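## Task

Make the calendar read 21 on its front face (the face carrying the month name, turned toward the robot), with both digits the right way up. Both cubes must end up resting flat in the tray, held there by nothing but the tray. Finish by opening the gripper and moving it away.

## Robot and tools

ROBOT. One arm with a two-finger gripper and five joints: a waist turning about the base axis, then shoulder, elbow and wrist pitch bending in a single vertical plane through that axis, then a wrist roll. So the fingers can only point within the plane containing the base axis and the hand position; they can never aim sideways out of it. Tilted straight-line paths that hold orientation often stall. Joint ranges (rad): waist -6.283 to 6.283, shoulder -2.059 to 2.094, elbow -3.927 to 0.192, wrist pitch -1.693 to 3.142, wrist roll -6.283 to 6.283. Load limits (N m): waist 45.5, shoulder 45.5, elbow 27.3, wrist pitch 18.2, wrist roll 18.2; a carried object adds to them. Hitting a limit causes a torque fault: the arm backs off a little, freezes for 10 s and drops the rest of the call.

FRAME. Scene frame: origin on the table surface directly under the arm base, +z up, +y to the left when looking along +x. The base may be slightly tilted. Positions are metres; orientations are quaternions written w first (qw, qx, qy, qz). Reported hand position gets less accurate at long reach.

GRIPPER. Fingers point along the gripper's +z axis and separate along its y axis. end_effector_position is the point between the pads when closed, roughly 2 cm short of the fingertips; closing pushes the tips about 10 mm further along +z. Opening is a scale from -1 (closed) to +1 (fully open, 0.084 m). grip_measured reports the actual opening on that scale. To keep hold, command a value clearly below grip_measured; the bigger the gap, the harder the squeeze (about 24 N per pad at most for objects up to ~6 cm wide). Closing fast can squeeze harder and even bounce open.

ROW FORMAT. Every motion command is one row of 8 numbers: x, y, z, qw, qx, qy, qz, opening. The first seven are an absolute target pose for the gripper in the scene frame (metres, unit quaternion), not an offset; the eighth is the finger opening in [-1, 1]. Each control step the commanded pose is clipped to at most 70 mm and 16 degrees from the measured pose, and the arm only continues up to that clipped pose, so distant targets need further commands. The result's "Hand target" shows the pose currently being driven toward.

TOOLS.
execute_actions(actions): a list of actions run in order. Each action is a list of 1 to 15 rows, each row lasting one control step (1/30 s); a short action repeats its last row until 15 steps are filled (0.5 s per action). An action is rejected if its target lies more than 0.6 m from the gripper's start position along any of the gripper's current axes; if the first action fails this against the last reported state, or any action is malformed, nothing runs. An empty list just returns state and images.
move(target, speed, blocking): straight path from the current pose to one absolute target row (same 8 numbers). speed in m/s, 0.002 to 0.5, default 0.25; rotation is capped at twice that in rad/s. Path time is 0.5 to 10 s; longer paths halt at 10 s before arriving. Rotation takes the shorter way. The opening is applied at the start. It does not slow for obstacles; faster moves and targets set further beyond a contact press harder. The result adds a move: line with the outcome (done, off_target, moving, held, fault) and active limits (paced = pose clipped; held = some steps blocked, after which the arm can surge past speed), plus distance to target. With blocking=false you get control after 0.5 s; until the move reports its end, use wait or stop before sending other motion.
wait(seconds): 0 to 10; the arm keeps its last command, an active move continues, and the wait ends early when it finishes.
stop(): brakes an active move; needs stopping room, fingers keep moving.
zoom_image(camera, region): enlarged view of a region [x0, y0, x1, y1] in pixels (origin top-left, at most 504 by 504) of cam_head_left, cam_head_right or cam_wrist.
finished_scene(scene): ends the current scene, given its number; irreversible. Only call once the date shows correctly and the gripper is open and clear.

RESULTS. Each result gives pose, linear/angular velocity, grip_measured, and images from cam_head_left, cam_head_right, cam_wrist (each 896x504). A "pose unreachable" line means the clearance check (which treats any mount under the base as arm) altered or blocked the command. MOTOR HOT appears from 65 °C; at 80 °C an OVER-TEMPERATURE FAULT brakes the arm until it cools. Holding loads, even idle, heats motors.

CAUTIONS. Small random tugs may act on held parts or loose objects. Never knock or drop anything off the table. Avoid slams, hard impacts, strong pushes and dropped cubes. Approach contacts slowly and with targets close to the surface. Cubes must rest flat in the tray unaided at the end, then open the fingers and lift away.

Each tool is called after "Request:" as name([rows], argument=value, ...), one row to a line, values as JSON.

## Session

Request:
move(target=[0.3,0.0,0.3,0,1,0,0,1])

Scene clock: 2.57 s.
end_effector_position=(+0.2998, -0.0016, +0.2999) grip_measured=+1.00 end_effector_quat_wxyz=(-0.004, +1.000, -0.000, -0.001) end_effector_velocity=(+0.001, +0.002, -0.000) end_effector_angular_velocity=(+0.000, -0.001, +0.008)
Joint positions: [ 0.03  -0.636 -0.675  1.315  0.003  0.084]
Joint velocities: [ 0.006  0.005 -0.002 -0.004 -0.002 -0.   ]
Motor temperatures (°C, as the motors report them): [27 31 30 34 33]
Hand target: +0.300, -0.001, +0.300; -0.004, +1.000, +0.000, -0.002
Off the commanded pose: 0.002 m, 1 deg.
move: done

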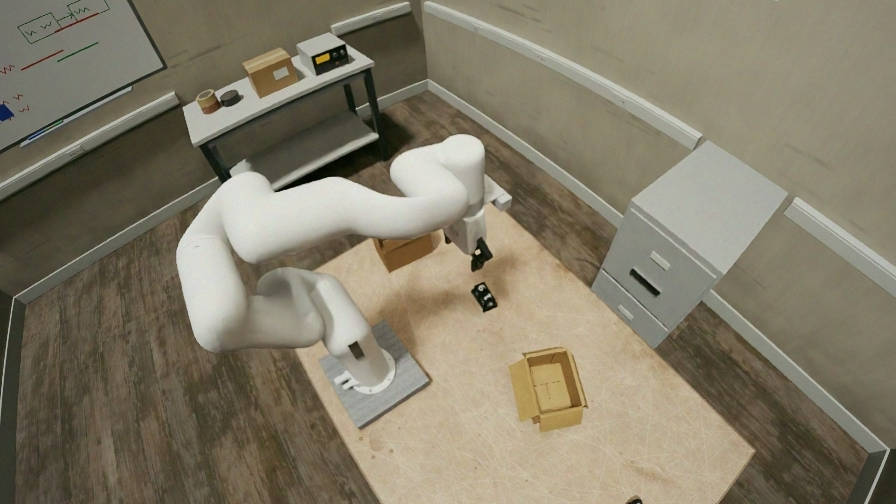

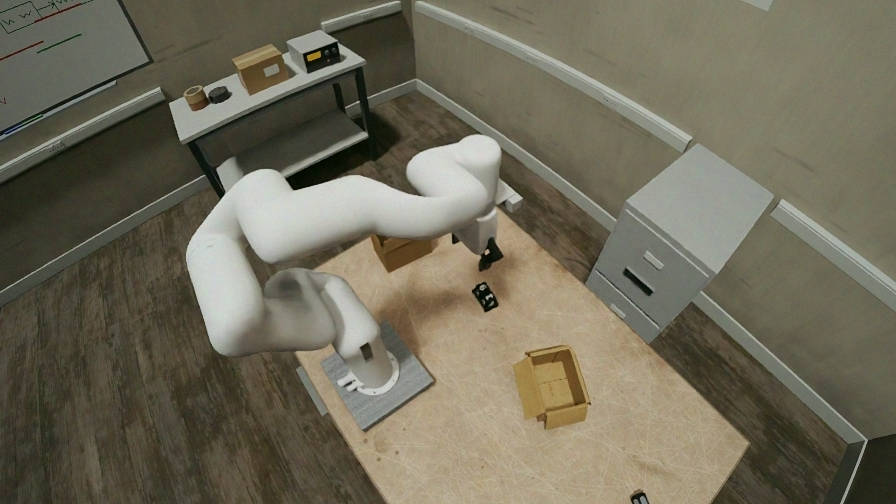

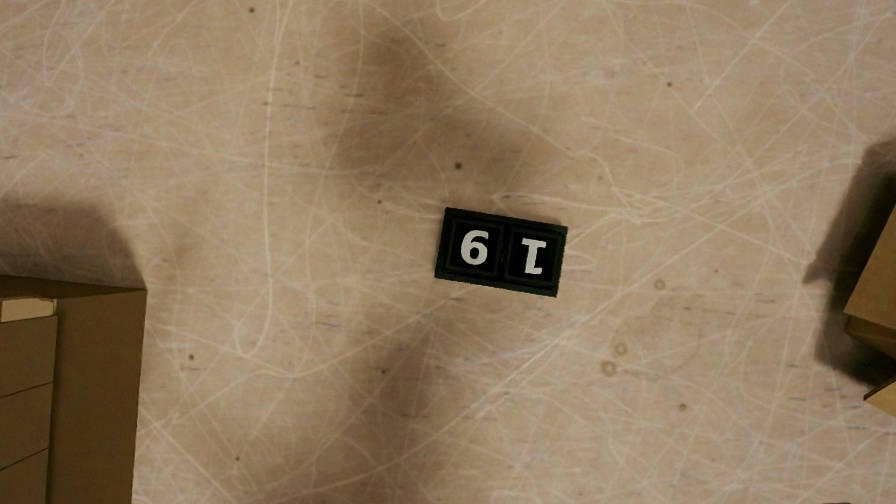

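Request:
zoom_image(camera="cam_head_left", region=[455, 275, 515, 320])

Request:
move(target=[0.368,-0.012,0.09,0,0.649,-0.76,0,1], speed=0.4)

Region (455, 275, 515, 320) of cam_head_left's 896x504 image, scaled by 8.400, with more detail than that image has; it fills the top 378 rows of this view, and the rest is white.

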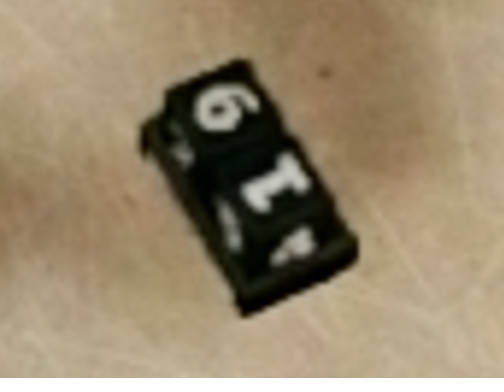

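Scene clock: 5.43 s.
end_effector_position=(+0.3679, -0.0121, +0.0904) grip_measured=+1.00 end_effector_quat_wxyz=(+0.003, -0.650, +0.760, +0.003) end_effector_velocity=(+0.000, +0.000, -0.001) end_effector_angular_velocity=(+0.000, +0.002, -0.007)
Joint positions: [-0.004 -0.034 -0.529  0.563  1.696  0.084]
Joint velocities: [ 0.001  0.005 -0.001 -0.002  0.008 -0.   ]
Motor temperatures (°C, as the motors report them): [27 31 30 34 33]
Hand target: +0.368, -0.012, +0.090; +0.003, -0.649, +0.760, +0.003
Off the commanded pose: 0.000 m, 0 deg.
move: done

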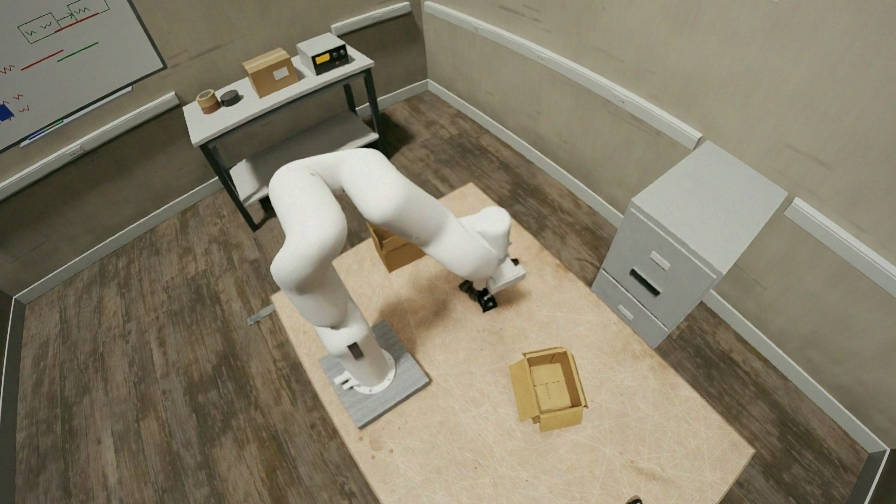

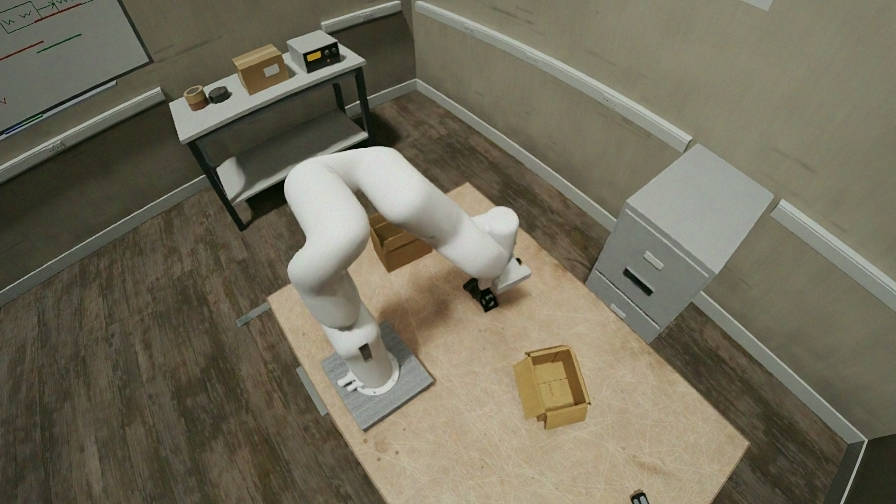

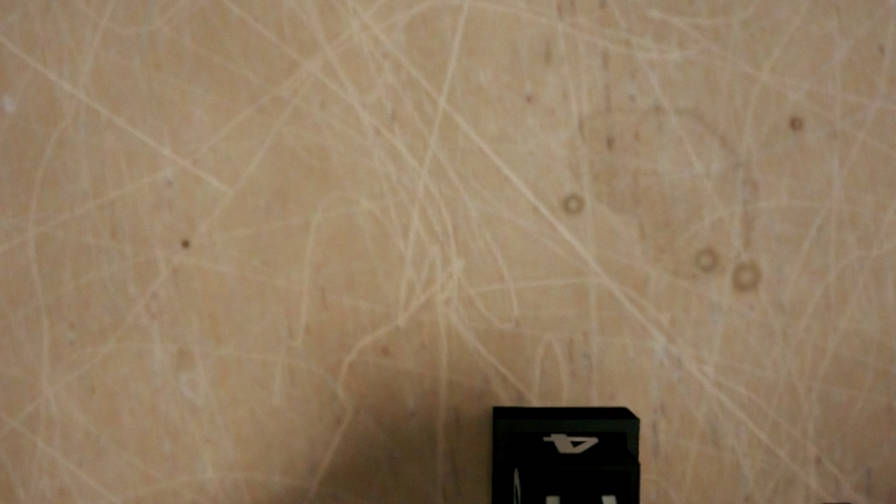

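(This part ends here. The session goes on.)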